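# Place shelf board from cart onto wall brackets

## Task

Take the shelf board off the cart and set it level across both wall brackets, slid back until it touches the wall. One or both robots may do the work. When finished, open the grippers and back the robots away. The board must stay in place without any robot holding it. No robot may tip over or end up leaning, or the task fails.

## Robot and tools

Robots. There are two identical Hello Robot Stretch 3 units, r1 and r2. Each has a two-wheel differential base with a small rear caster, a mast with a lift, and a telescoping arm that reaches out to the robot's right side. The gripper cannot move forward on its own; you drive the base for that. The base is 0.33 m long and 0.34 m wide and cannot move sideways. An in-place turn pivots about the point between the drive wheels, 0.05 m behind the front edge. With the arm pulled in and the wrist folded, the wrist pokes out up to 0.06 m past the right side and a turn sweeps a 0.28 m radius; an unfolded level wrist reaches beyond that. Loose objects may occasionally get nudged by outside forces.

Frames. The base frame has its origin on the floor between the drive wheels: x forward, y left, z up. hand_pose is reported in this frame, at the point where closed fingertips meet. With all wrist joints at zero, that frame's x points up, y points back along the arm toward the mast, and z points to the robot's rear. The odometry frame is the base frame where the robot stood when the scene began. Each robot reports in its own frames, so only images, lidar_m, wrist_depth_mm and head_depth_mm reveal where the robots sit relative to each other.

execute_actions. Argument "actions" is a list holding one action or nothing (empty list returns state and images only). An action is an object keyed "r1" and/or "r2". Each robot entry may contain:
- "base": exactly one of {"translate_m": d}, a relative drive in metres straight ahead (positive) or back, range -1 to 1, measured from the base position in the latest reported state; or {"rotate_rad": d}, a relative in-place turn in radians, positive to the left (counter-clockwise seen from above), range -3.2 to 3.2.
- "joints": absolute targets by name: lift_m 0 to 1.1 (arm height on mast); arm_m 0 to 0.52 (extension); wrist_yaw_rad -1.345 to 4.42 (0 along the arm, positive toward the robot's front, 3.0 folded over the base); wrist_pitch_rad -1.57 to 0.451 (0 level, negative tips fingers down); wrist_roll_rad -2.911 to 2.911 (0 fingers side by side); gripper_m -0.089 to 0.179 (larger is wider; the true fingertip gap is 0.007 m less when nearly shut and 0.025 m less fully open, and zero under 0.007); head_pan_rad -3.953 to 1.73 (0 forward, positive left, -1.57 along the arm); head_tilt_rad -1.53 to 0.419 (negative down). Done tolerances: lift and arm ±0.004, yaw and roll ±0.02, pitch ±0.05, gripper ±0.004, head ±0.02.
- "contact_limits": {"arm_m": effort percent, 1 to 100}; the arm halts with contact_stop when its effort reaches that value (negative when retracting) and holds no harder until the next action. Values above the maximum are clipped.
All motions in one action start together; none runs past 15 s. Anything you omit may still be driving toward an earlier target without the status showing it. Unknown keys or out-of-range numbers reject the whole call. "cameras" picks which images come back (r1_head_camera, r1_nav_camera, r1_wrist_camera, the r2 equivalents, or "all"); omitted or null gives all, [] gives none. If a result reports a stop, later calls in that same reply are skipped.

wait: "seconds" 0 to 10; commands nothing new and returns state and images. zoom_image: "camera" plus "region" [x0, y0, x1, y1] in pixels from the top-left, at most 504 by 504, on that camera's latest full image. Head images are 896x504, nav 672x504 (fisheye), wrist 644x364. finished_scene: "scene" is the current scene's integer; it is final and reports success, so call it only once the board rests on its own and robots are clear.

Result lines. base_status and joint_status give how each motion ended: done, off_target (stopped short and may still push), contact_stop, time_out or torque_fault; after the last three the old target is dropped. on_its_own covers things you did not command; "held at" names a held target, not the actual position, and it flags efforts outside the rest range (likely load or pushing). joint_positions, motor_effort (percent, positive toward larger values, bracket = peak of last action; readings carry fixed bias plus noise), contact_limits (current, default, max). lidar_m: 12 ranges in metres from the base origin, 30-degree sectors starting straight ahead and going counter-clockwise (4th left, 7th behind, 10th right), in a plane 0.17 m up, 0.15 to 12 m, "-" for nothing; it misses clear objects and its own body but sees the other robot, and a low lift can block sectors 5, 6, 9 and 10. wrist_depth_mm (45 to 1000) and head_depth_mm (280 to 4000, sideways image) are 7x7 grids of median depth. base_odometry counts wheel turns, so slip looks like motion; heading -3.142 to 3.142, left positive. turned_by_wheels and turned_by_imu give rotation since the previous result. base_tilt in degrees (forward and right positive) has a fixed bias up to about 4.

Hazards. Robots pressing into each other fails the run; once bases touch, even millimetres more is a hard press. Equal commands can differ in travel by up to 2.5 cm per metre, which strains a shared load and can tip a robot. Arm and lift halt and go slack on firm contact; a slack lift can sag under weight or be pushed up by closing fingers on a surface. Base, wrist and head keep shoving whatever they hit; a wrist servo under sustained strain shuts off for 10 s. Pushing against something rigid with the gripper above about 0.45 m can tip the robot, more so after a prior contact_stop or with a raised limit. Driving while hooked on a fixed object, or snagging furniture (especially reversing), also tips it: undo in small steps, free the gripper, and drop lift_m near 0.2 if still leaning. Full speed (0.30 m/s, 1.9 rad/s) only with lift_m under 0.30, arm_m under 0.03 and wrist_yaw_rad over 2.54; otherwise 0.10 m/s and 0.63 rad/s. Fold or unfold the wrist only with lift_m 0.32 to 0.95, wrist_pitch_rad -0.4 and roll near 0; once folded, lift may go to 0.25. With yaw below -0.4 keep pitch at -0.5 or lower. To grip, command a gripper_m smaller than the object; to release, go at least 0.02 above the contact value. Neither reading nor status proves a hold; change the value to re-squeeze. The robots keep running while you think. Avoid drops, slams and hard shoves.

Each tool is called after "Request:" as name(argument=value, ...) on one line, values as JSON.

## Session

I'll start by looking at the current state of the scene.

Request:
execute_actions(actions=[])

Scene clock: 0.00 s.
r1.base_odometry: x=+0.000 y=+0.000 heading=+0.000 (m, m, rad; r1's odometry frame)
r1.turned_by_wheels: +0.000 (rad since the last result)
r1.turned_by_imu: +0.000 (rad since the last result)
r1.base_tilt: forward=+0.7 right=+1.8 (deg)
r1.lidar_m: 1.11 1.38 1.36 1.48 2.22 6.97 4.32 3.42 2.67 1.29 1.03 1.02
r1.head_depth_mm: 1013 1007 1001 994 986 977 971 / 1088 1082 1070 1064 1051 1049 1034 / 1168 1160 1147 1144 1129 1118 1111 / 1266 1254 1240 1228 1219 1209 1197 / 1378 1366 1347 1340 1322 1310 1296 / 1512 1492 1479 1461 1445 1434 1413 / 1605 1587 1575 1563 1554 1539 1526
r1.base_status: not commanded
r1.joint_positions: lift_m=+0.569 arm_m=-0.002 wrist_yaw_rad=+3.076 wrist_pitch_rad=-0.311 wrist_roll_rad=-0.019 gripper_m=+0.037 head_pan_rad=-0.008 head_tilt_rad=-0.017
r1.joint_status: not commanded
r1.motor_effort: left_wheel=+0 right_wheel=+0 lift_m=+40 arm_m=+0 wrist_yaw_rad=+0 wrist_pitch_rad=+7 wrist_roll_rad=+0 gripper_m=+1 head_pan_rad=+0 head_tilt_rad=+3 (%)
r1.hand_pose: x=-0.0057 y=+0.0936 z=+0.6068 quat_wxyz=(+0.132, +0.695, +0.088, +0.702) (m; r1's base frame)
r1.wrist_depth_mm: - - - - - - 992 / - - - - - - - / - - - - - - - / - - - - - - - / - - - - - - - / - 970 966 953 - 923 914 / 843 823 - 808 783 771 779
r2.base_odometry: x=+0.000 y=+0.000 heading=+0.000 (m, m, rad; r2's odometry frame)
r2.turned_by_wheels: +0.000 (rad since the last result)
r2.turned_by_imu: +0.000 (rad since the last result)
r2.base_tilt: forward=+0.0 right=+0.5 (deg)
r2.lidar_m: 3.21 5.97 3.79 3.41 1.93 1.23 1.11 1.11 1.35 1.35 1.36 1.65
r2.head_depth_mm: 1896 2389 2405 2394 2427 2414 2006 / 1902 2730 3016 3009 3060 2755 1995 / 1894 2924 - - - 2901 2004 / 1894 2961 - - - 2906 1998 / 1903 2965 - - - 2888 1994 / 1902 2947 - - - 2919 2004 / 1902 2929 - - - 2894 1992
r2.base_status: not commanded
r2.joint_positions: lift_m=+0.471 arm_m=+0.000 wrist_yaw_rad=+3.046 wrist_pitch_rad=-0.467 wrist_roll_rad=+0.003 gripper_m=+0.037 head_pan_rad=+0.002 head_tilt_rad=+0.016
r2.joint_status: not commanded
r2.motor_effort: left_wheel=+1 right_wheel=+1 lift_m=+34 arm_m=+0 wrist_yaw_rad=-1 wrist_pitch_rad=+6 wrist_roll_rad=+0 gripper_m=+0 head_pan_rad=+0 head_tilt_rad=+2 (%)
r2.hand_pose: x=-0.0004 y=+0.0722 z=+0.4723 quat_wxyz=(+0.197, +0.696, +0.130, +0.678) (m; r2's base frame)
r2.wrist_depth_mm: - - - - - - - / - - - - - - - / - - - - - - - / 998 957 977 - - 998 - / 793 813 - 816 835 832 842 / 685 698 - 703 - 706 719 / 597 599 612 639 611 623 622
pictures: r1_head_camera (sideways: a quarter turn clockwise sets it upright), r1_nav_camera (sideways: a quarter turn counterclockwise sets it upright), r1_wrist_camera, r2_head_camera (sideways: a quarter turn clockwise sets it upright), r2_nav_camera (sideways: a quarter turn counterclockwise sets it upright), r2_wrist_camera
Images, in order (width x height): r1_head_camera 896x504, r1_nav_camera 672x504, r1_wrist_camera 644x364, r2_head_camera 896x504, r2_nav_camera 672x504, r2_wrist_camera 644x364.

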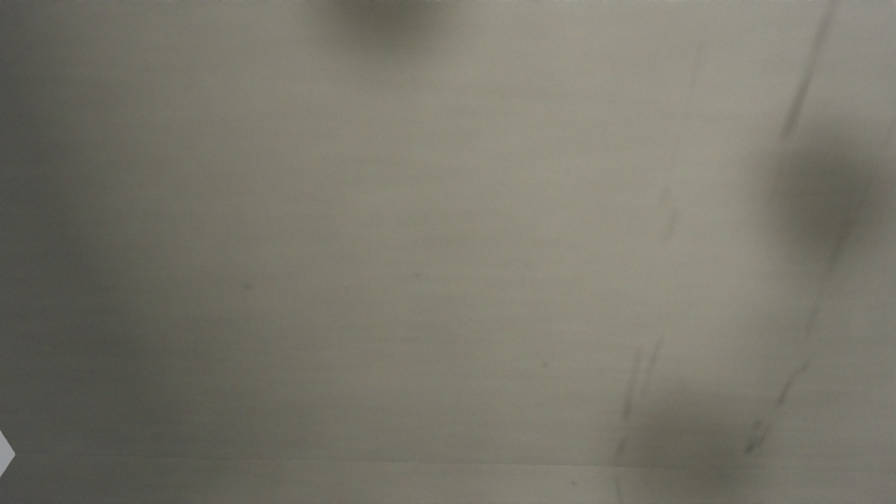

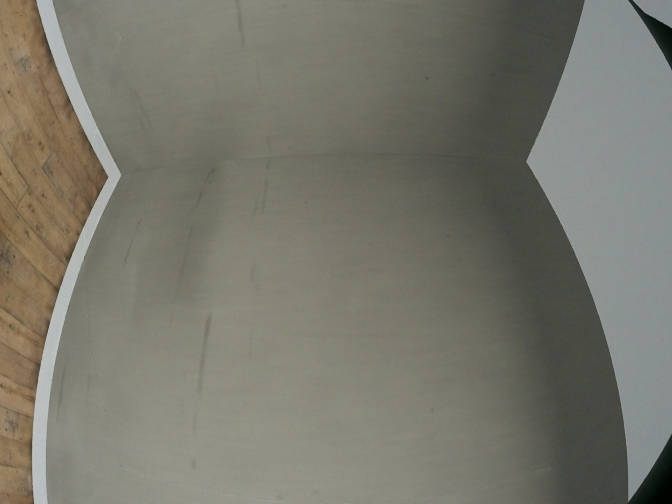

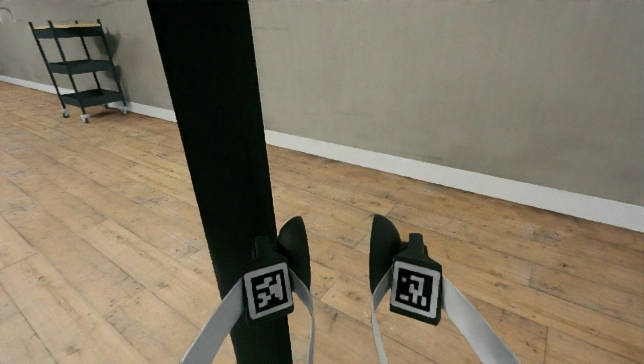

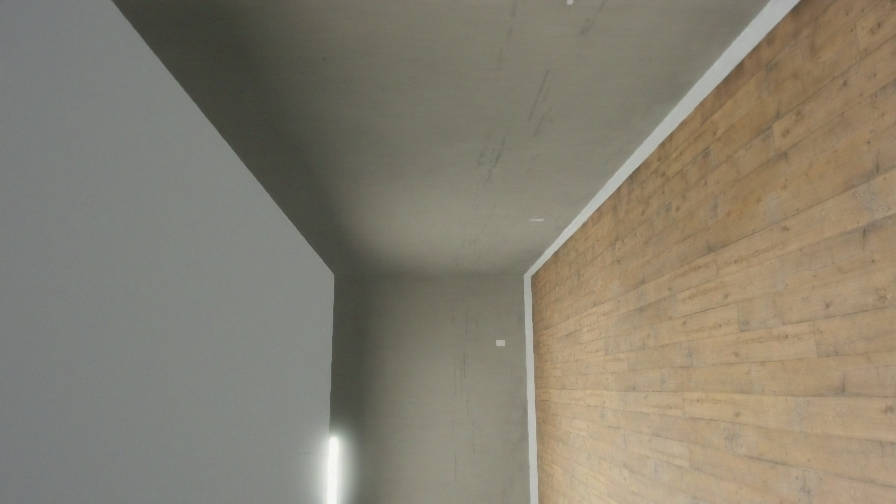

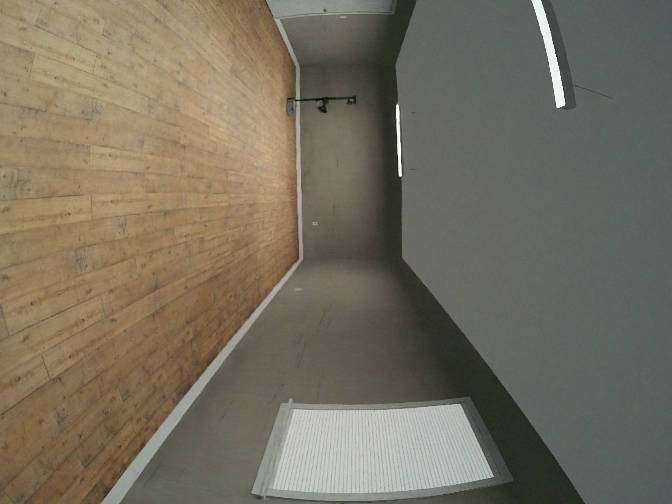

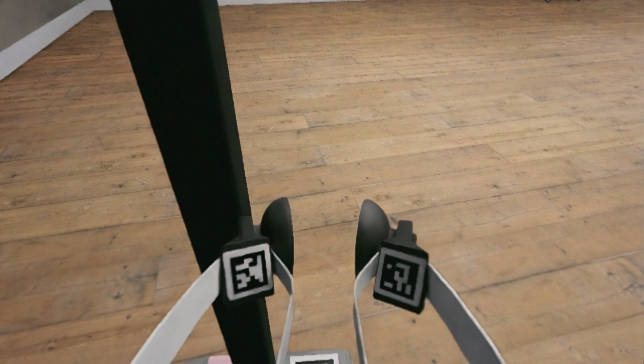

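Request:
execute_actions(actions=[{"r1": {"joints": {"head_pan_rad": 1.7, "head_tilt_rad": -0.3}}, "r2": {"joints": {"head_pan_rad": 1.4, "head_tilt_rad": -0.3}}}], cameras=["r1_head_camera", "r1_nav_camera", "r2_head_camera", "r2_nav_camera"])

Scene clock: 1.60 s.
r1.base_odometry: x=+0.000 y=+0.000 heading=+0.000 (m, m, rad; r1's odometry frame)
r1.turned_by_wheels: +0.000 (rad since the last result)
r1.turned_by_imu: +0.000 (rad since the last result)
r1.base_tilt: forward=+0.7 right=+1.8 (deg)
r1.lidar_m: 1.11 1.38 1.36 1.48 2.22 6.97 4.29 3.43 2.68 1.28 1.03 1.02
r1.head_depth_mm: 1322 1358 1402 1451 1501 1550 1581 / 1423 1468 1525 1576 1639 1702 1684 / 1552 1603 1664 1725 1805 1876 1692 / 1698 1762 1836 1911 2019 2030 1684 / 1845 1927 2010 2103 2221 2215 1680 / 2049 2154 2279 2399 2546 2229 1682 / 2334 2467 2631 2774 2804 2196 1679
r1.base_status: not commanded
r1.joint_positions: lift_m=+0.569 arm_m=-0.002 wrist_yaw_rad=+3.076 wrist_pitch_rad=-0.311 wrist_roll_rad=-0.019 gripper_m=+0.037 head_pan_rad=+1.693 head_tilt_rad=-0.296
r1.joint_status: all done
r1.motor_effort: left_wheel=+0(0) right_wheel=+0(0) lift_m=+40(41) arm_m=+0(0) wrist_yaw_rad=+0(0) wrist_pitch_rad=+7(7) wrist_roll_rad=+0(0) gripper_m=+0(0) head_pan_rad=+3(39) head_tilt_rad=-1(26) (%)
r1.hand_pose: x=-0.0057 y=+0.0936 z=+0.6068 quat_wxyz=(+0.132, +0.695, +0.088, +0.702) (m; r1's base frame)
r1.wrist_depth_mm: - - - - - - - / - - - - - - - / - - - - - - - / - - - - - - - / - - - - - - - / - 987 959 965 - 931 913 / 842 825 - 791 785 787 770
r2.base_odometry: x=+0.000 y=+0.000 heading=+0.000 (m, m, rad; r2's odometry frame)
r2.turned_by_wheels: +0.000 (rad since the last result)
r2.turned_by_imu: +0.000 (rad since the last result)
r2.base_tilt: forward=+0.0 right=+0.7 (deg)
r2.lidar_m: 3.22 5.97 3.78 3.42 1.93 1.22 1.11 1.11 1.35 1.35 1.36 1.66
r2.head_depth_mm: 3565 3799 - 3761 2441 1797 1416 / 3404 3637 3907 3820 2455 1780 1416 / 3262 3495 3743 3761 2426 1788 1410 / 3110 3306 3572 3655 2402 1775 1411 / 3022 3203 3392 3477 2415 1781 1405 / 2903 3046 3255 3401 2404 1770 1407 / 2789 2954 3114 3230 2375 1779 1401
r2.base_status: not commanded
r2.joint_positions: lift_m=+0.471 arm_m=+0.000 wrist_yaw_rad=+3.046 wrist_pitch_rad=-0.467 wrist_roll_rad=+0.003 gripper_m=+0.037 head_pan_rad=+1.393 head_tilt_rad=-0.296
r2.joint_status: all done
r2.motor_effort: left_wheel=+1(1) right_wheel=+1(1) lift_m=+34(35) arm_m=+0(0) wrist_yaw_rad=+0(0) wrist_pitch_rad=+5(6) wrist_roll_rad=+0(0) gripper_m=+0(0) head_pan_rad=+3(33) head_tilt_rad=-3(31) (%)
r2.hand_pose: x=-0.0004 y=+0.0722 z=+0.4723 quat_wxyz=(+0.197, +0.696, +0.130, +0.678) (m; r2's base frame)
r2.wrist_depth_mm: - - - - - - - / - - - - - - - / - - - - - - - / 979 958 982 964 987 997 - / 823 799 - 839 865 837 814 / 683 690 - 704 - 697 713 / 611 610 610 623 614 617 620
pictures: r1_head_camera (sideways: a quarter turn clockwise sets it upright), r1_nav_camera (sideways: a quarter turn counterclockwise sets it upright), r2_head_camera (sideways: a quarter turn clockwise sets it upright), r2_nav_camera (sideways: a quarter turn counterclockwise sets it upright)
Images, in order (width x height): r1_head_camera 896x504, r1_nav_camera 672x504, r2_head_camera 896x504, r2_nav_camera 672x504.

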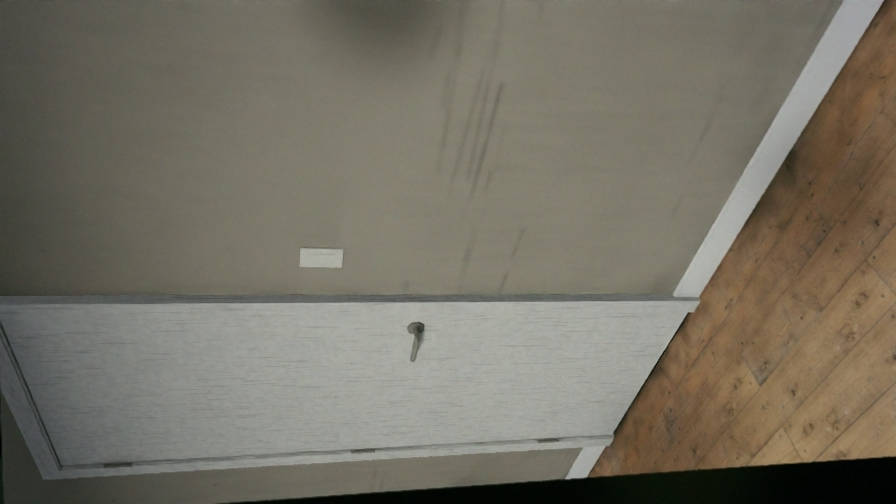

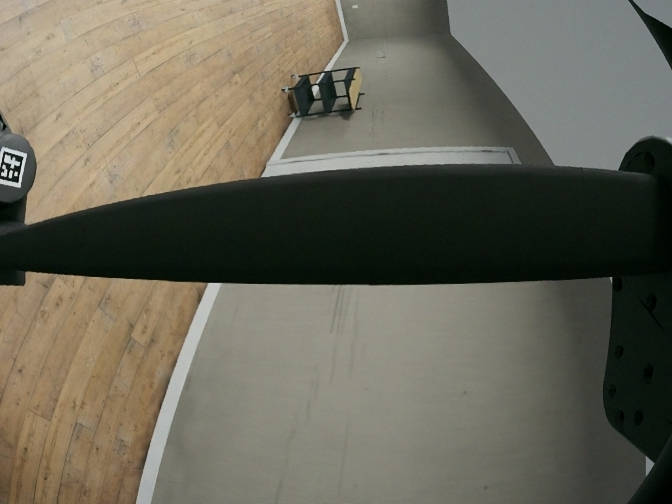

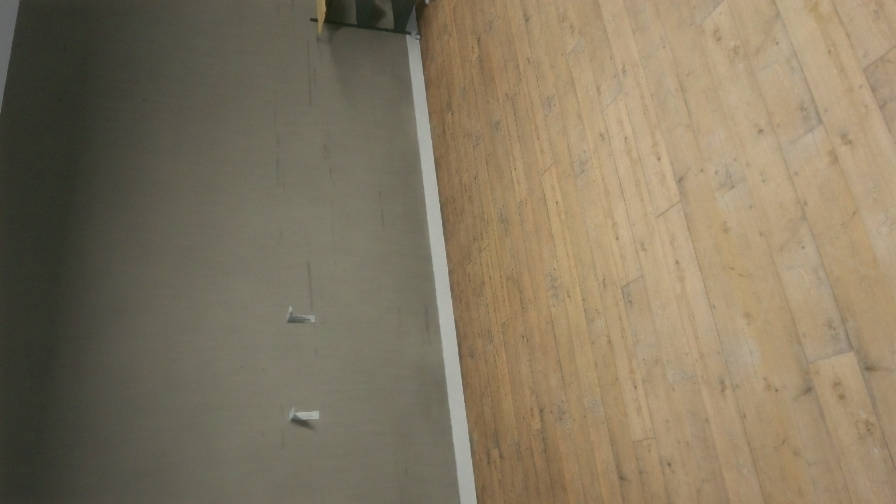

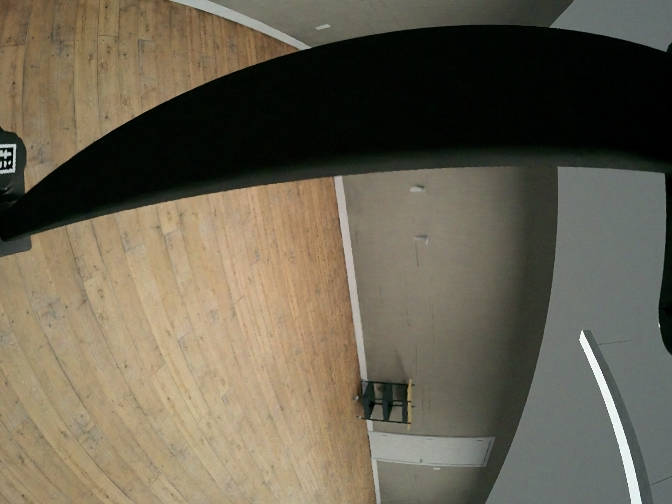

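Request:
zoom_image(camera="r2_head_camera", region=[250, 0, 500, 140])

Request:
zoom_image(camera="r2_head_camera", region=[230, 280, 480, 450])

Request:
zoom_image(camera="r1_nav_camera", region=[260, 40, 400, 145])

Region (250, 0, 500, 140) of r2_head_camera's 896x504 image, scaled by 2.016, with more detail than that image has; it fills the top 282 rows of this view, and the rest is white.

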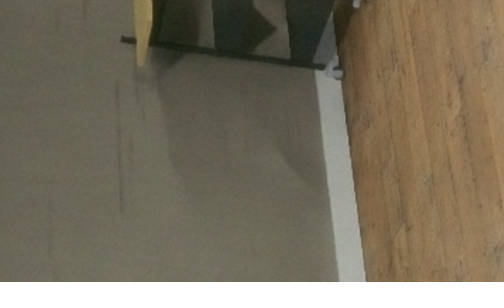

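Region (230, 280, 480, 450) of r2_head_camera's 896x504 image, scaled by 2.016, with more detail than that image has; it fills the top 343 rows of this view, and the rest is white.

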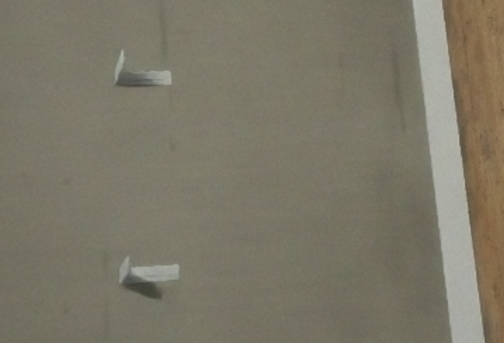

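Region (260, 40, 400, 145) of r1_nav_camera's 672x504 image, scaled by 3.600, with more detail than that image has; it fills the top 378 rows of this view, and the rest is white.

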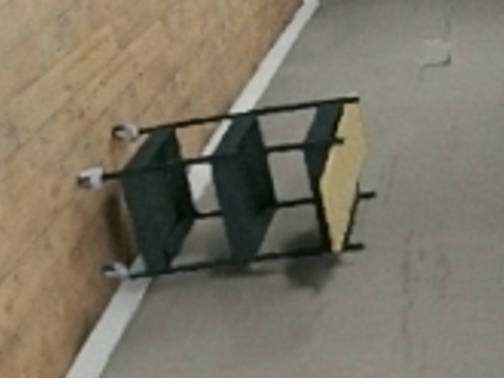

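Request:
execute_actions(actions=[{"r1": {"base": {"rotate_rad": 2.44}, "joints": {"lift_m": 0.26, "wrist_pitch_rad": -0.4, "head_pan_rad": -0.6, "head_tilt_rad": -0.3}}, "r2": {"base": {"rotate_rad": 0.85}, "joints": {"lift_m": 0.26, "wrist_pitch_rad": -0.4, "head_pan_rad": 0.0, "head_tilt_rad": -0.2}}}], cameras=["r1_head_camera", "r1_nav_camera", "r2_head_camera", "r2_nav_camera"])

Scene clock: 7.93 s.
r1.base_odometry: x=+0.000 y=+0.000 heading=+2.440 (m, m, rad; r1's odometry frame)
r1.turned_by_wheels: +2.440 (rad since the last result)
r1.turned_by_imu: +2.394 (rad since the last result)
r1.base_tilt: forward=+0.7 right=+1.8 (deg)
r1.lidar_m: 3.31 5.15 3.59 3.39 1.54 1.08 1.02 1.04 1.37 1.36 1.40 1.84
r1.head_depth_mm: 1450 1494 1542 1589 1635 1686 1661 / 1600 1653 1715 1758 1814 1892 1681 / 1772 1832 1896 1980 2062 2078 1688 / 1964 2064 2150 2230 2336 2198 1685 / 2263 2384 2487 2621 2693 2203 1681 / 2681 2856 2960 3174 3107 2201 1678 / 3170 3497 3725 3660 3176 2192 1685
r1.base_status: done
r1.joint_positions: lift_m=+0.260 arm_m=-0.002 wrist_yaw_rad=+3.076 wrist_pitch_rad=-0.415 wrist_roll_rad=-0.019 gripper_m=+0.037 head_pan_rad=-0.593 head_tilt_rad=-0.297
r1.joint_status: all done
r1.motor_effort: left_wheel=-1(6) right_wheel=+2(10) lift_m=+35(36) arm_m=-1(1) wrist_yaw_rad=+0(0) wrist_pitch_rad=+7(7) wrist_roll_rad=+0(0) gripper_m=+0(0) head_pan_rad=-4(39) head_tilt_rad=-1(3) (%)
r1.hand_pose: x=-0.0065 y=+0.0817 z=+0.2734 quat_wxyz=(+0.168, +0.689, +0.125, +0.694) (m; r1's base frame)
r1.wrist_depth_mm: - - - - - - - / - - - - - - - / - - - 941 926 911 884 / 768 748 - 726 703 677 678 / 604 591 584 578 579 556 544 / 499 508 - - - 467 460 / 439 - - - 403 400 398
r2.base_odometry: x=+0.000 y=+0.000 heading=+0.850 (m, m, rad; r2's odometry frame)
r2.turned_by_wheels: +0.850 (rad since the last result)
r2.turned_by_imu: +0.856 (rad since the last result)
r2.base_tilt: forward=+0.0 right=+0.4 (deg)
r2.lidar_m: 4.28 3.44 2.77 1.38 1.12 1.11 1.21 1.37 1.35 1.49 2.30 6.94
r2.head_depth_mm: 3237 - - - 2841 1995 1527 / 3277 - - - 2830 1981 1530 / 3269 - - - 2835 1980 1530 / 3295 - - - 2813 1984 1527 / 3281 - - - 2818 1972 1517 / 3321 - - - 2821 1968 1519 / 3318 3589 3702 3851 2803 1959 1515
r2.base_status: done
r2.joint_positions: lift_m=+0.260 arm_m=+0.000 wrist_yaw_rad=+3.046 wrist_pitch_rad=-0.421 wrist_roll_rad=+0.003 gripper_m=+0.037 head_pan_rad=+0.007 head_tilt_rad=-0.211
r2.joint_status: all done
r2.motor_effort: left_wheel=-1(6) right_wheel=+2(5) lift_m=+31(32) arm_m=+0(0) wrist_yaw_rad=+0(0) wrist_pitch_rad=+8(12) wrist_roll_rad=+0(0) gripper_m=+0(0) head_pan_rad=-4(34) head_tilt_rad=+7(21) (%)
r2.hand_pose: x=+0.0002 y=+0.0783 z=+0.2721 quat_wxyz=(+0.181, +0.699, +0.114, +0.683) (m; r2's base frame)
r2.wrist_depth_mm: 901 - - - - - - / 924 - - - - - - / 852 884 851 881 871 884 912 / 673 678 694 691 677 690 677 / 547 556 - 553 581 559 570 / 476 - - - - 472 473 / - - - - 405 407 411
pictures: r1_head_camera (sideways: a quarter turn clockwise sets it upright), r1_nav_camera (sideways: a quarter turn counterclockwise sets it upright), r2_head_camera (sideways: a quarter turn clockwise sets it upright), r2_nav_camera (sideways: a quarter turn counterclockwise sets it upright)
Images, in order (width x height): r1_head_camera 896x504, r1_nav_camera 672x504, r2_head_camera 896x504, r2_nav_camera 672x504.

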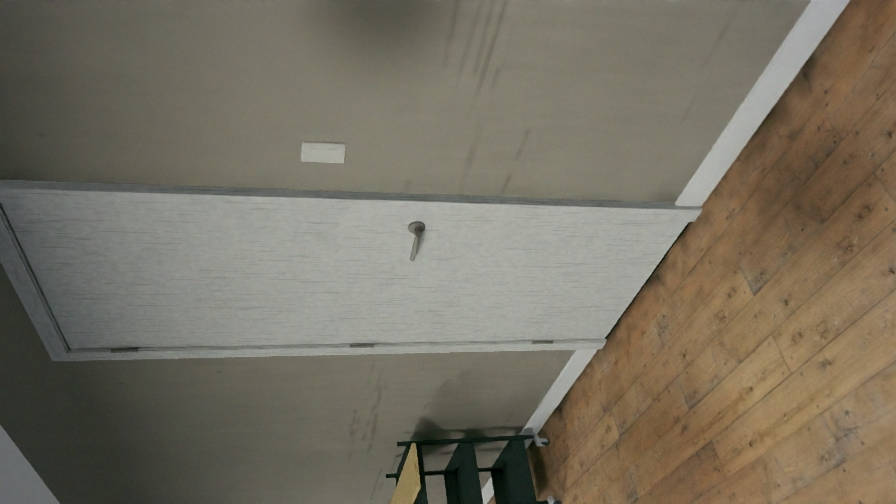

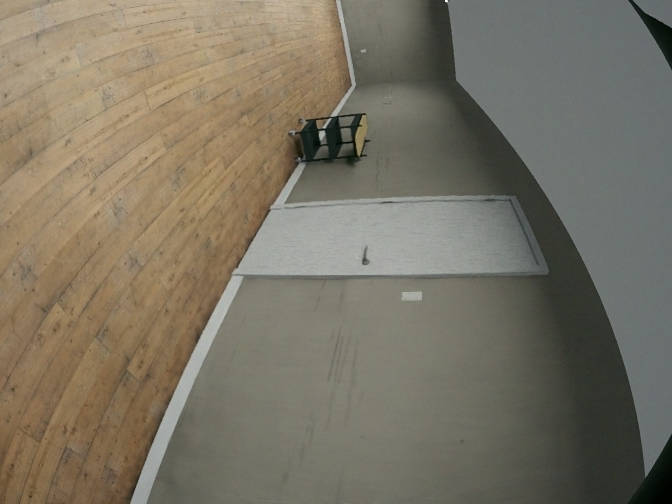

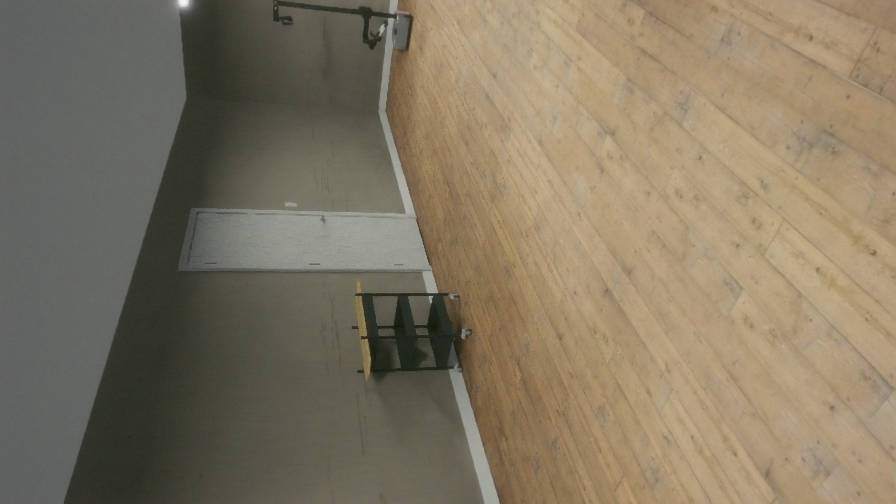

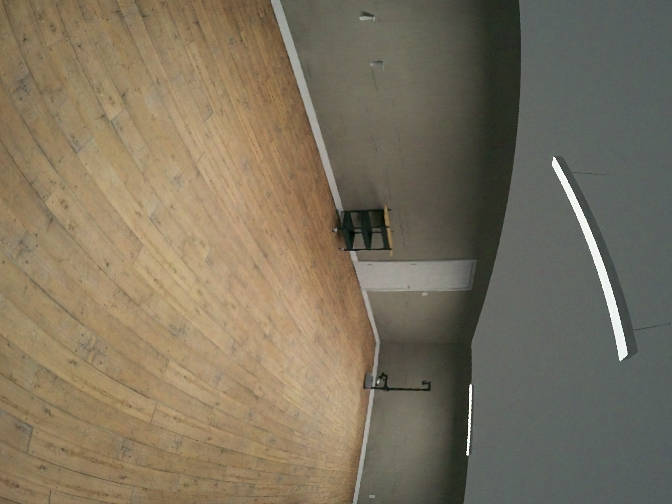

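Request:
zoom_image(camera="r2_head_camera", region=[330, 260, 500, 400])

Request:
zoom_image(camera="r1_head_camera", region=[360, 400, 600, 504])

Region (330, 260, 500, 400) of r2_head_camera's 896x504 image, scaled by 2.965, with more detail than that image has; it fills the top 415 rows of this view, and the rest is white.

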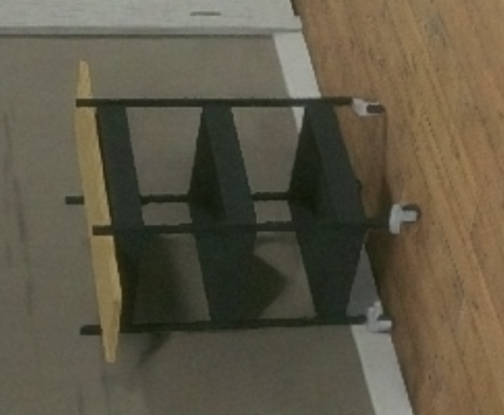

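Region (360, 400, 600, 504) of r1_head_camera's 896x504 image, scaled by 2.100, with more detail than that image has; it fills the top 218 rows of this view, and the rest is white.

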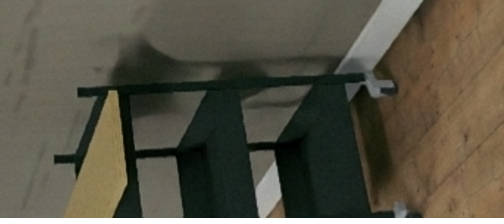

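Request:
execute_actions(actions=[{"r1": {"base": {"translate_m": 1.0}, "joints": {"head_pan_rad": -0.5, "head_tilt_rad": -0.35}}, "r2": {"base": {"translate_m": 1.0}, "joints": {"head_pan_rad": 0.0, "head_tilt_rad": -0.25}}}], cameras=["r1_head_camera", "r2_head_camera"])

Request:
execute_actions(actions=[{"r1": {"base": {"translate_m": 0.7}, "joints": {"head_pan_rad": -0.7, "head_tilt_rad": -0.4}}, "r2": {"base": {"translate_m": 1.0}}}], cameras=["r1_head_camera", "r2_head_camera"])

Scene clock: 13.73 s.
r1.base_odometry: x=-0.764 y=+0.646 heading=+2.440 (m, m, rad; r1's odometry frame)
r1.turned_by_wheels: +0.000 (rad since the last result)
r1.turned_by_imu: +0.003 (rad since the last result)
r1.base_tilt: forward=+0.7 right=+1.7 (deg)
r1.lidar_m: 4.21 5.06 3.66 3.46 3.04 2.12 2.01 1.97 1.38 1.31 1.34 1.74
r1.head_depth_mm: 1472 1520 1564 1604 1664 1738 1605 / 1643 1685 1743 1824 1895 1913 1603 / 1882 1955 2046 2131 2230 2051 1603 / 2174 2267 2382 2499 2590 2044 1601 / 2537 2693 2868 2760 2738 2048 1598 / 3095 3335 3578 2823 2700 2051 1590 / 3789 - - - 2864 2045 1588
r1.base_status: done
r1.joint_positions: lift_m=+0.260 arm_m=-0.002 wrist_yaw_rad=+3.076 wrist_pitch_rad=-0.415 wrist_roll_rad=-0.019 gripper_m=+0.037 head_pan_rad=-0.507 head_tilt_rad=-0.347
r1.joint_status: all done
r1.motor_effort: left_wheel=-1(4) right_wheel=+2(9) lift_m=+36(36) arm_m=-1(1) wrist_yaw_rad=+0(0) wrist_pitch_rad=+7(7) wrist_roll_rad=+1(1) gripper_m=+0(0) head_pan_rad=+3(14) head_tilt_rad=-1(11) (%)
r1.hand_pose: x=-0.0065 y=+0.0817 z=+0.2734 quat_wxyz=(+0.168, +0.689, +0.125, +0.694) (m; r1's base frame)
r1.wrist_depth_mm: - - - - - - - / - - - - - - - / - - - 958 934 890 881 / 772 743 - 721 701 690 676 / 609 594 572 577 590 555 544 / 499 507 - - - 464 458 / 442 - - - 405 399 396
r2.base_odometry: x=+0.660 y=+0.751 heading=+0.850 (m, m, rad; r2's odometry frame)
r2.turned_by_wheels: +0.000 (rad since the last result)
r2.turned_by_imu: +0.004 (rad since the last result)
r2.base_tilt: forward=+0.2 right=+0.5 (deg)
r2.lidar_m: 3.30 2.82 2.80 2.34 1.90 1.89 2.07 1.99 1.98 2.17 3.37 6.90
r2.head_depth_mm: 3698 - - - 2635 1896 1473 / 3684 - - - 2645 1895 1469 / 3749 - - - 2624 1885 1470 / 3755 - - - 2615 1890 1471 / 3471 3631 3781 3681 2606 1877 1473 / 3091 3270 3377 3472 2615 1883 1463 / 2801 2963 3064 3219 2601 1872 1466
r2.base_status: done
r2.joint_positions: lift_m=+0.260 arm_m=+0.000 wrist_yaw_rad=+3.046 wrist_pitch_rad=-0.421 wrist_roll_rad=+0.003 gripper_m=+0.037 head_pan_rad=+0.007 head_tilt_rad=-0.247
r2.joint_status: all done
r2.motor_effort: left_wheel=-2(8) right_wheel=+2(7) lift_m=+31(32) arm_m=+0(1) wrist_yaw_rad=+0(0) wrist_pitch_rad=+8(8) wrist_roll_rad=+0(0) gripper_m=+0(0) head_pan_rad=-4(5) head_tilt_rad=-1(12) (%)
r2.hand_pose: x=+0.0002 y=+0.0783 z=+0.2722 quat_wxyz=(+0.181, +0.699, +0.114, +0.683) (m; r2's base frame)
r2.wrist_depth_mm: - - - - - - - / - - - - - - - / 879 873 880 883 908 910 912 / 663 672 700 687 694 698 700 / 548 550 - 564 573 561 567 / 479 - - - - 474 479 / - - - - 410 414 408
pictures: r1_head_camera (sideways: a quarter turn clockwise sets it upright), r2_head_camera (sideways: a quarter turn clockwise sets it upright)
Images, in order (width x height): r1_head_camera 896x504, r2_head_camera 896x504.

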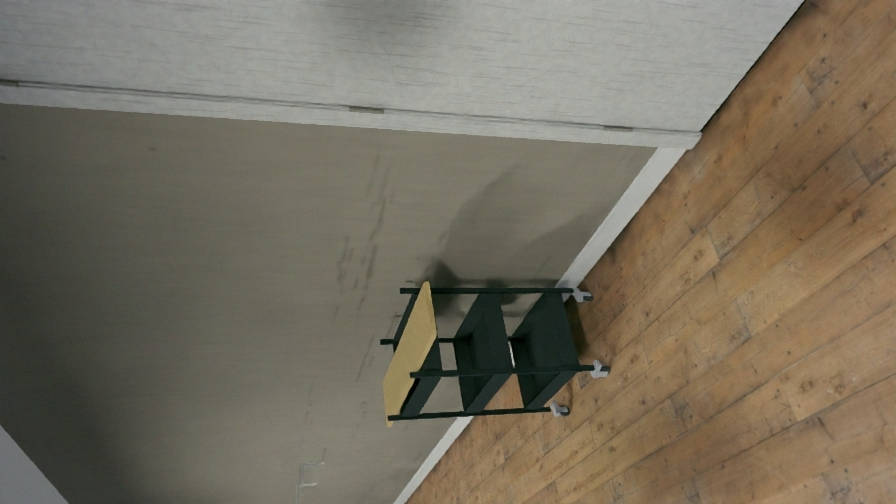

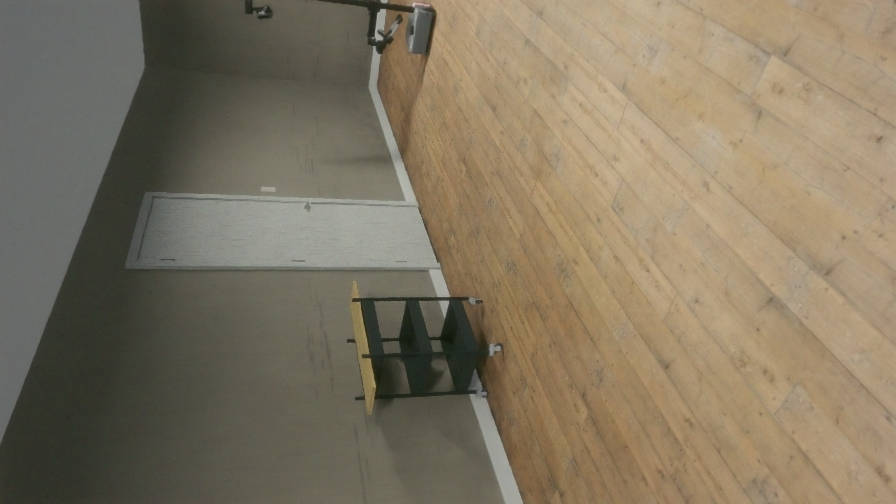

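Scene clock: 18.77 s.
r1.base_odometry: x=-1.298 y=+1.097 heading=+2.440 (m, m, rad; r1's odometry frame)
r1.turned_by_wheels: +0.000 (rad since the last result)
r1.turned_by_imu: +0.002 (rad since the last result)
r1.base_tilt: forward=+0.8 right=+1.7 (deg)
r1.lidar_m: 4.14 3.46 3.70 3.49 3.58 2.86 2.71 1.91 1.34 1.25 1.29 1.69
r1.head_depth_mm: 1239 1293 1351 1398 1459 1533 1533 / 1351 1411 1478 1556 1642 1726 1537 / 1472 1548 1627 1720 1826 1868 1534 / 1622 1713 1822 1925 2064 1936 1528 / 1800 1926 2039 2096 2225 1926 1519 / 2039 2192 2347 2030 2043 1917 1519 / 2319 2531 2764 2863 2253 1917 1520
r1.base_status: done
r1.joint_positions: lift_m=+0.260 arm_m=-0.002 wrist_yaw_rad=+3.076 wrist_pitch_rad=-0.415 wrist_roll_rad=-0.019 gripper_m=+0.037 head_pan_rad=-0.693 head_tilt_rad=-0.396
r1.joint_status: all done
r1.motor_effort: left_wheel=-1(5) right_wheel=+2(10) lift_m=+36(36) arm_m=-1(1) wrist_yaw_rad=+0(0) wrist_pitch_rad=+7(7) wrist_roll_rad=+1(0) gripper_m=+0(0) head_pan_rad=-4(21) head_tilt_rad=-2(9) (%)
r1.hand_pose: x=-0.0065 y=+0.0817 z=+0.2734 quat_wxyz=(+0.168, +0.689, +0.125, +0.694) (m; r1's base frame)
r1.wrist_depth_mm: - - - - - - - / - - - - - - - / - - - 960 941 920 892 / 755 742 - 717 714 682 677 / 600 594 568 573 586 557 550 / 500 509 - - - 462 456 / 444 - - - 403 401 398
r2.base_odometry: x=+1.320 y=+1.502 heading=+0.850 (m, m, rad; r2's odometry frame)
r2.turned_by_wheels: +0.000 (rad since the last result)
r2.turned_by_imu: +0.003 (rad since the last result)
r2.base_tilt: forward=+0.2 right=+0.4 (deg)
r2.lidar_m: 2.31 2.18 2.16 2.38 2.69 2.66 2.93 2.63 2.61 2.86 4.47 3.48
r2.head_depth_mm: 3706 - - - 2642 1898 1477 / 3730 - - - 2667 1886 1471 / 3419 3728 - - 2634 1889 1475 / 3019 3178 3381 3526 2612 1890 1467 / 2684 2837 2969 2882 2615 1876 1465 / 2436 2500 2631 2586 2486 1882 1457 / 2206 2261 2346 2450 2459 1872 1464
r2.base_status: done
r2.joint_positions: lift_m=+0.260 arm_m=+0.000 wrist_yaw_rad=+3.046 wrist_pitch_rad=-0.421 wrist_roll_rad=+0.003 gripper_m=+0.037 head_pan_rad=+0.007 head_tilt_rad=-0.248
r2.joint_status: not commanded
r2.motor_effort: left_wheel=-1(9) right_wheel=+2(7) lift_m=+31(31) arm_m=+1(0) wrist_yaw_rad=+0(0) wrist_pitch_rad=+8(8) wrist_roll_rad=+0(0) gripper_m=+0(0) head_pan_rad=-3(4) head_tilt_rad=-2(2) (%)
r2.hand_pose: x=+0.0002 y=+0.0784 z=+0.2722 quat_wxyz=(+0.181, +0.699, +0.114, +0.683) (m; r2's base frame)
r2.wrist_depth_mm: - - - - - - - / - - - - - - - / 862 872 876 885 895 882 912 / 674 683 695 676 693 694 683 / 550 551 - 558 581 553 557 / 482 - - - - 475 477 / - - - - 406 413 411
pictures: r1_head_camera (sideways: a quarter turn clockwise sets it upright), r2_head_camera (sideways: a quarter turn clockwise sets it upright)
Images, in order (width x height): r1_head_camera 896x504, r2_head_camera 896x504.

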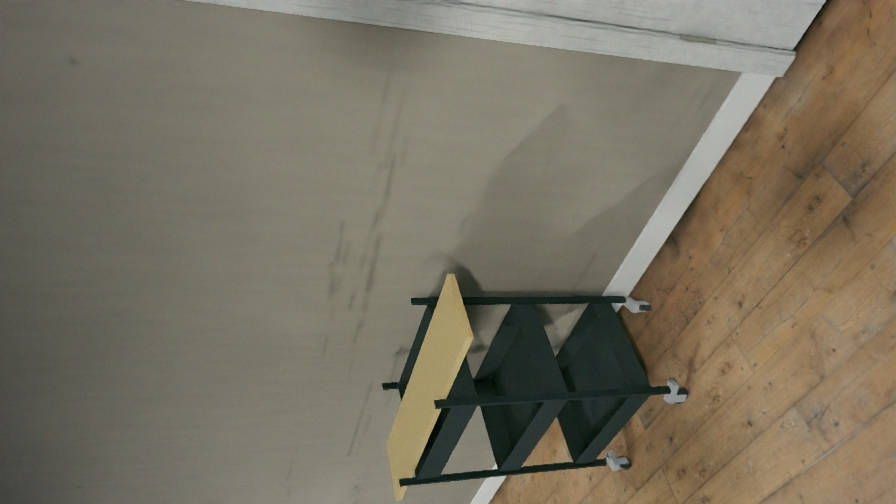

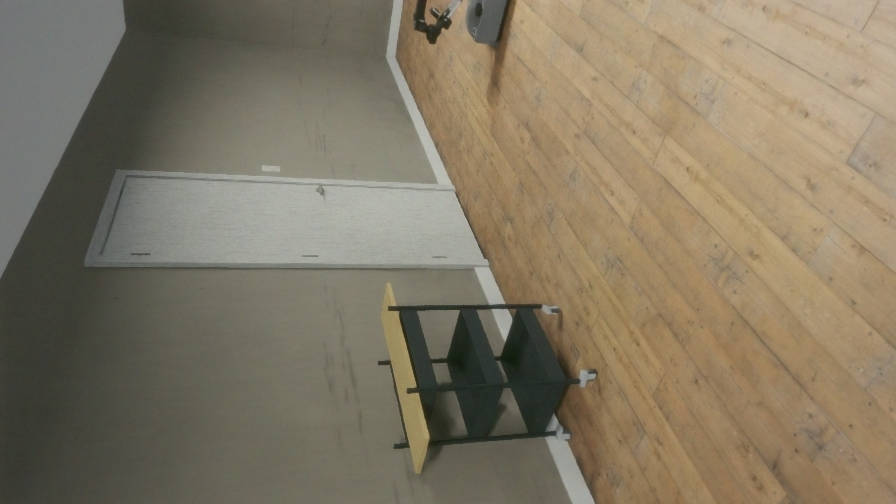

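Request:
execute_actions(actions=[{"r1": {"base": {"rotate_rad": -0.19}}, "r2": {"base": {"rotate_rad": 0.47}}}], cameras=[])

Request:
execute_actions(actions=[{"r1": {"base": {"translate_m": 1.0}, "joints": {"head_pan_rad": -0.9, "head_tilt_rad": -0.6}}, "r2": {"base": {"translate_m": 1.0}, "joints": {"head_pan_rad": -0.3, "head_tilt_rad": -0.4}}}], cameras=["r1_head_camera", "r2_head_camera"])

Scene clock: 23.00 s.
r1.base_odometry: x=-1.298 y=+1.097 heading=+2.250 (m, m, rad; r1's odometry frame)
r1.turned_by_wheels: -0.190 (rad since the last result)
r1.turned_by_imu: -0.186 (rad since the last result)
r1.base_tilt: forward=+0.7 right=+1.8 (deg)
r1.lidar_m: 1.79 3.48 3.98 3.48 3.49 3.09 2.71 2.48 1.46 1.26 1.25 1.49
r1.head_depth_mm: 1112 1162 1220 1281 1353 1434 1482 / 1173 1237 1303 1372 1454 1545 1534 / 1270 1344 1412 1489 1580 1677 1530 / 1358 1440 1521 1626 1741 1807 1528 / 1466 1554 1645 1774 1907 1918 1522 / 1584 1684 1812 1927 2098 1925 1514 / 1710 1865 1989 2043 2101 1922 1524
r1.base_status: done
r1.joint_positions: lift_m=+0.260 arm_m=-0.002 wrist_yaw_rad=+3.076 wrist_pitch_rad=-0.415 wrist_roll_rad=-0.019 gripper_m=+0.037 head_pan_rad=-0.693 head_tilt_rad=-0.396
r1.joint_status: not commanded
r1.motor_effort: left_wheel=+1(6) right_wheel=-2(8) lift_m=+36(36) arm_m=-1(1) wrist_yaw_rad=+1(0) wrist_pitch_rad=+7(7) wrist_roll_rad=+1(1) gripper_m=+0(0) head_pan_rad=-4(3) head_tilt_rad=-2(3) (%)
r1.hand_pose: x=-0.0065 y=+0.0817 z=+0.2734 quat_wxyz=(+0.168, +0.689, +0.125, +0.694) (m; r1's base frame)
r1.wrist_depth_mm: - - - - - - - / - - - - - - - / - - - 956 922 906 887 / 763 737 - 721 701 692 670 / 602 599 581 580 585 547 546 / 499 505 - - - 463 458 / 438 - - - 405 401 398
r2.base_odometry: x=+1.320 y=+1.502 heading=+1.320 (m, m, rad; r2's odometry frame)
r2.turned_by_wheels: +0.470 (rad since the last result)
r2.turned_by_imu: +0.472 (rad since the last result)
r2.base_tilt: forward=+0.2 right=+0.5 (deg)
r2.lidar_m: 2.20 2.17 2.32 2.71 2.69 2.87 2.65 2.61 2.79 4.13 3.48 2.30
r2.head_depth_mm: 2398 2569 2762 2682 2528 1892 1472 / 2265 2398 2576 2606 2480 1894 1481 / 2149 2289 2432 2562 2623 1883 1474 / 2045 2161 2292 2448 2507 1880 1467 / 1945 2050 2182 2311 2408 1875 1464 / 1856 1967 2070 2189 2286 1876 1463 / 1782 1876 1968 2077 2191 1873 1459
r2.base_status: done
r2.joint_positions: lift_m=+0.260 arm_m=+0.000 wrist_yaw_rad=+3.046 wrist_pitch_rad=-0.421 wrist_roll_rad=+0.003 gripper_m=+0.037 head_pan_rad=+0.007 head_tilt_rad=-0.248
r2.joint_status: not commanded
r2.motor_effort: left_wheel=-1(10) right_wheel=+1(7) lift_m=+31(32) arm_m=+0(0) wrist_yaw_rad=+0(0) wrist_pitch_rad=+8(8) wrist_roll_rad=+0(0) gripper_m=+0(0) head_pan_rad=-4(4) head_tilt_rad=-2(1) (%)
r2.hand_pose: x=+0.0002 y=+0.0784 z=+0.2722 quat_wxyz=(+0.181, +0.699, +0.114, +0.683) (m; r2's base frame)
r2.wrist_depth_mm: - - - - - - - / - - - - - - - / 862 873 877 860 900 893 907 / 670 671 706 680 690 687 677 / 546 555 - 560 593 561 559 / 476 - - - - 475 477 / - - - - 408 407 411
pictures: none
No camera images: the call's "cameras" was empty. Leave "cameras" out to get every camera's image.

Scene clock: 28.10 s.
r1.base_odometry: x=-1.926 y=+1.876 heading=+2.250 (m, m, rad; r1's odometry frame)
r1.turned_by_wheels: +0.000 (rad since the last result)
r1.turned_by_imu: +0.003 (rad since the last result)
r1.base_tilt: forward=+0.7 right=+1.8 (deg)
r1.lidar_m: 2.16 1.99 4.28 3.73 3.72 4.19 3.68 2.00 1.16 1.04 0.95 0.78
r1.head_depth_mm: 845 915 992 1085 1202 1343 1324 / 879 955 1039 1143 1272 1416 1322 / 917 996 1090 1193 1346 1491 1313 / 956 1041 1143 1188 1400 1528 1312 / 996 1095 1212 1090 1302 1444 1313 / 1046 1151 1278 1087 1060 1184 1266 / 1095 1212 1352 1099 1255 1363 1305
r1.base_status: done
r1.joint_positions: lift_m=+0.260 arm_m=-0.002 wrist_yaw_rad=+3.076 wrist_pitch_rad=-0.415 wrist_roll_rad=-0.019 gripper_m=+0.037 head_pan_rad=-0.893 head_tilt_rad=-0.593
r1.joint_status: all done
r1.motor_effort: left_wheel=+1(7) right_wheel=-2(6) lift_m=+36(36) arm_m=-1(1) wrist_yaw_rad=+0(0) wrist_pitch_rad=+7(7) wrist_roll_rad=+1(0) gripper_m=+0(0) head_pan_rad=-4(19) head_tilt_rad=-3(21) (%)
r1.hand_pose: x=-0.0065 y=+0.0817 z=+0.2734 quat_wxyz=(+0.168, +0.689, +0.125, +0.694) (m; r1's base frame)
r1.wrist_depth_mm: - - - - - - - / - - - - - - - / - - - 954 938 902 897 / 785 749 - 718 706 689 674 / 601 598 567 571 583 558 546 / 496 507 - - - 464 460 / 439 - - - 403 403 397
r2.base_odometry: x=+1.569 y=+2.471 heading=+1.320 (m, m, rad; r2's odometry frame)
r2.turned_by_wheels: +0.000 (rad since the last result)
r2.turned_by_imu: +0.003 (rad since the last result)
r2.base_tilt: forward=+0.2 right=+0.3 (deg)
r2.lidar_m: 1.27 1.25 1.34 1.99 3.11 3.30 3.57 3.53 3.79 5.64 1.99 1.36
r2.head_depth_mm: 1934 2161 2414 2705 2111 1625 1314 / 1724 1888 2053 1773 1936 1612 1313 / 1551 1697 1844 1567 1801 1618 1313 / 1396 1526 1661 1727 1919 1608 1317 / 1292 1393 1510 1643 1796 1601 1304 / 1188 1274 1370 1476 1609 1604 1309 / 1107 1177 1261 1352 1464 1537 1304
r2.base_status: done
r2.joint_positions: lift_m=+0.260 arm_m=+0.000 wrist_yaw_rad=+3.046 wrist_pitch_rad=-0.420 wrist_roll_rad=+0.003 gripper_m=+0.037 head_pan_rad=-0.293 head_tilt_rad=-0.396
r2.joint_status: all done
r2.motor_effort: left_wheel=-1(9) right_wheel=+2(9) lift_m=+32(31) arm_m=-1(0) wrist_yaw_rad=+0(0) wrist_pitch_rad=+8(8) wrist_roll_rad=+0(0) gripper_m=+0(1) head_pan_rad=-3(23) head_tilt_rad=-4(23) (%)
r2.hand_pose: x=+0.0002 y=+0.0784 z=+0.2722 quat_wxyz=(+0.181, +0.699, +0.114, +0.683) (m; r2's base frame)
r2.wrist_depth_mm: - - - - - - - / - - - - - - - / 856 865 886 879 896 895 892 / 672 677 690 682 692 690 687 / 559 554 - 556 579 565 564 / 474 - - - - 476 469 / - - - - 411 415 412
pictures: r1_head_camera (sideways: a quarter turn clockwise sets it upright), r2_head_camera (sideways: a quarter turn clockwise sets it upright)
Images, in order (width x height): r1_head_camera 896x504, r2_head_camera 896x504.

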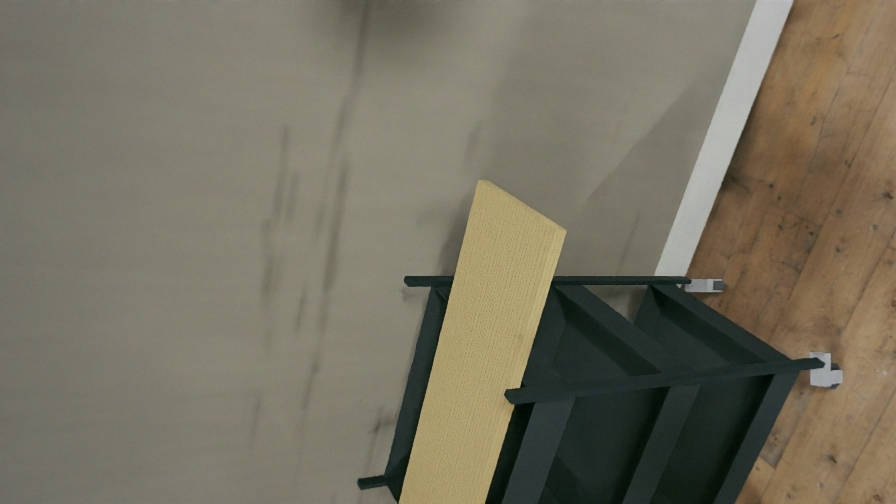

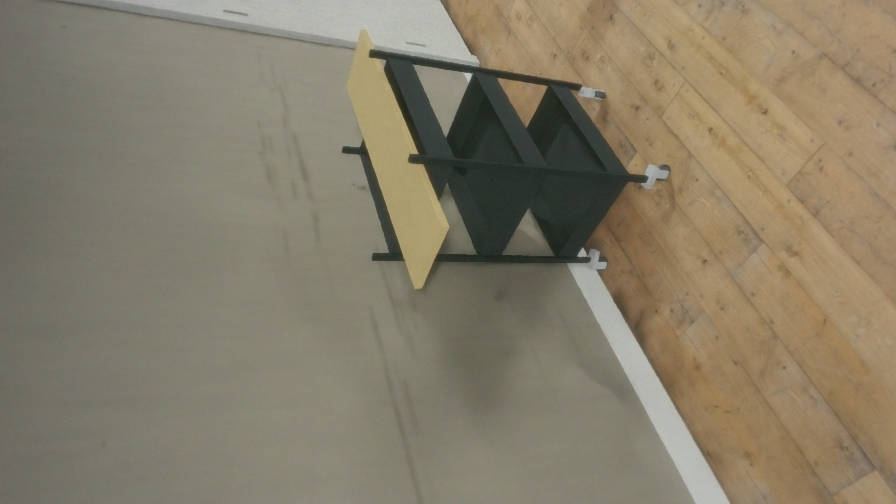

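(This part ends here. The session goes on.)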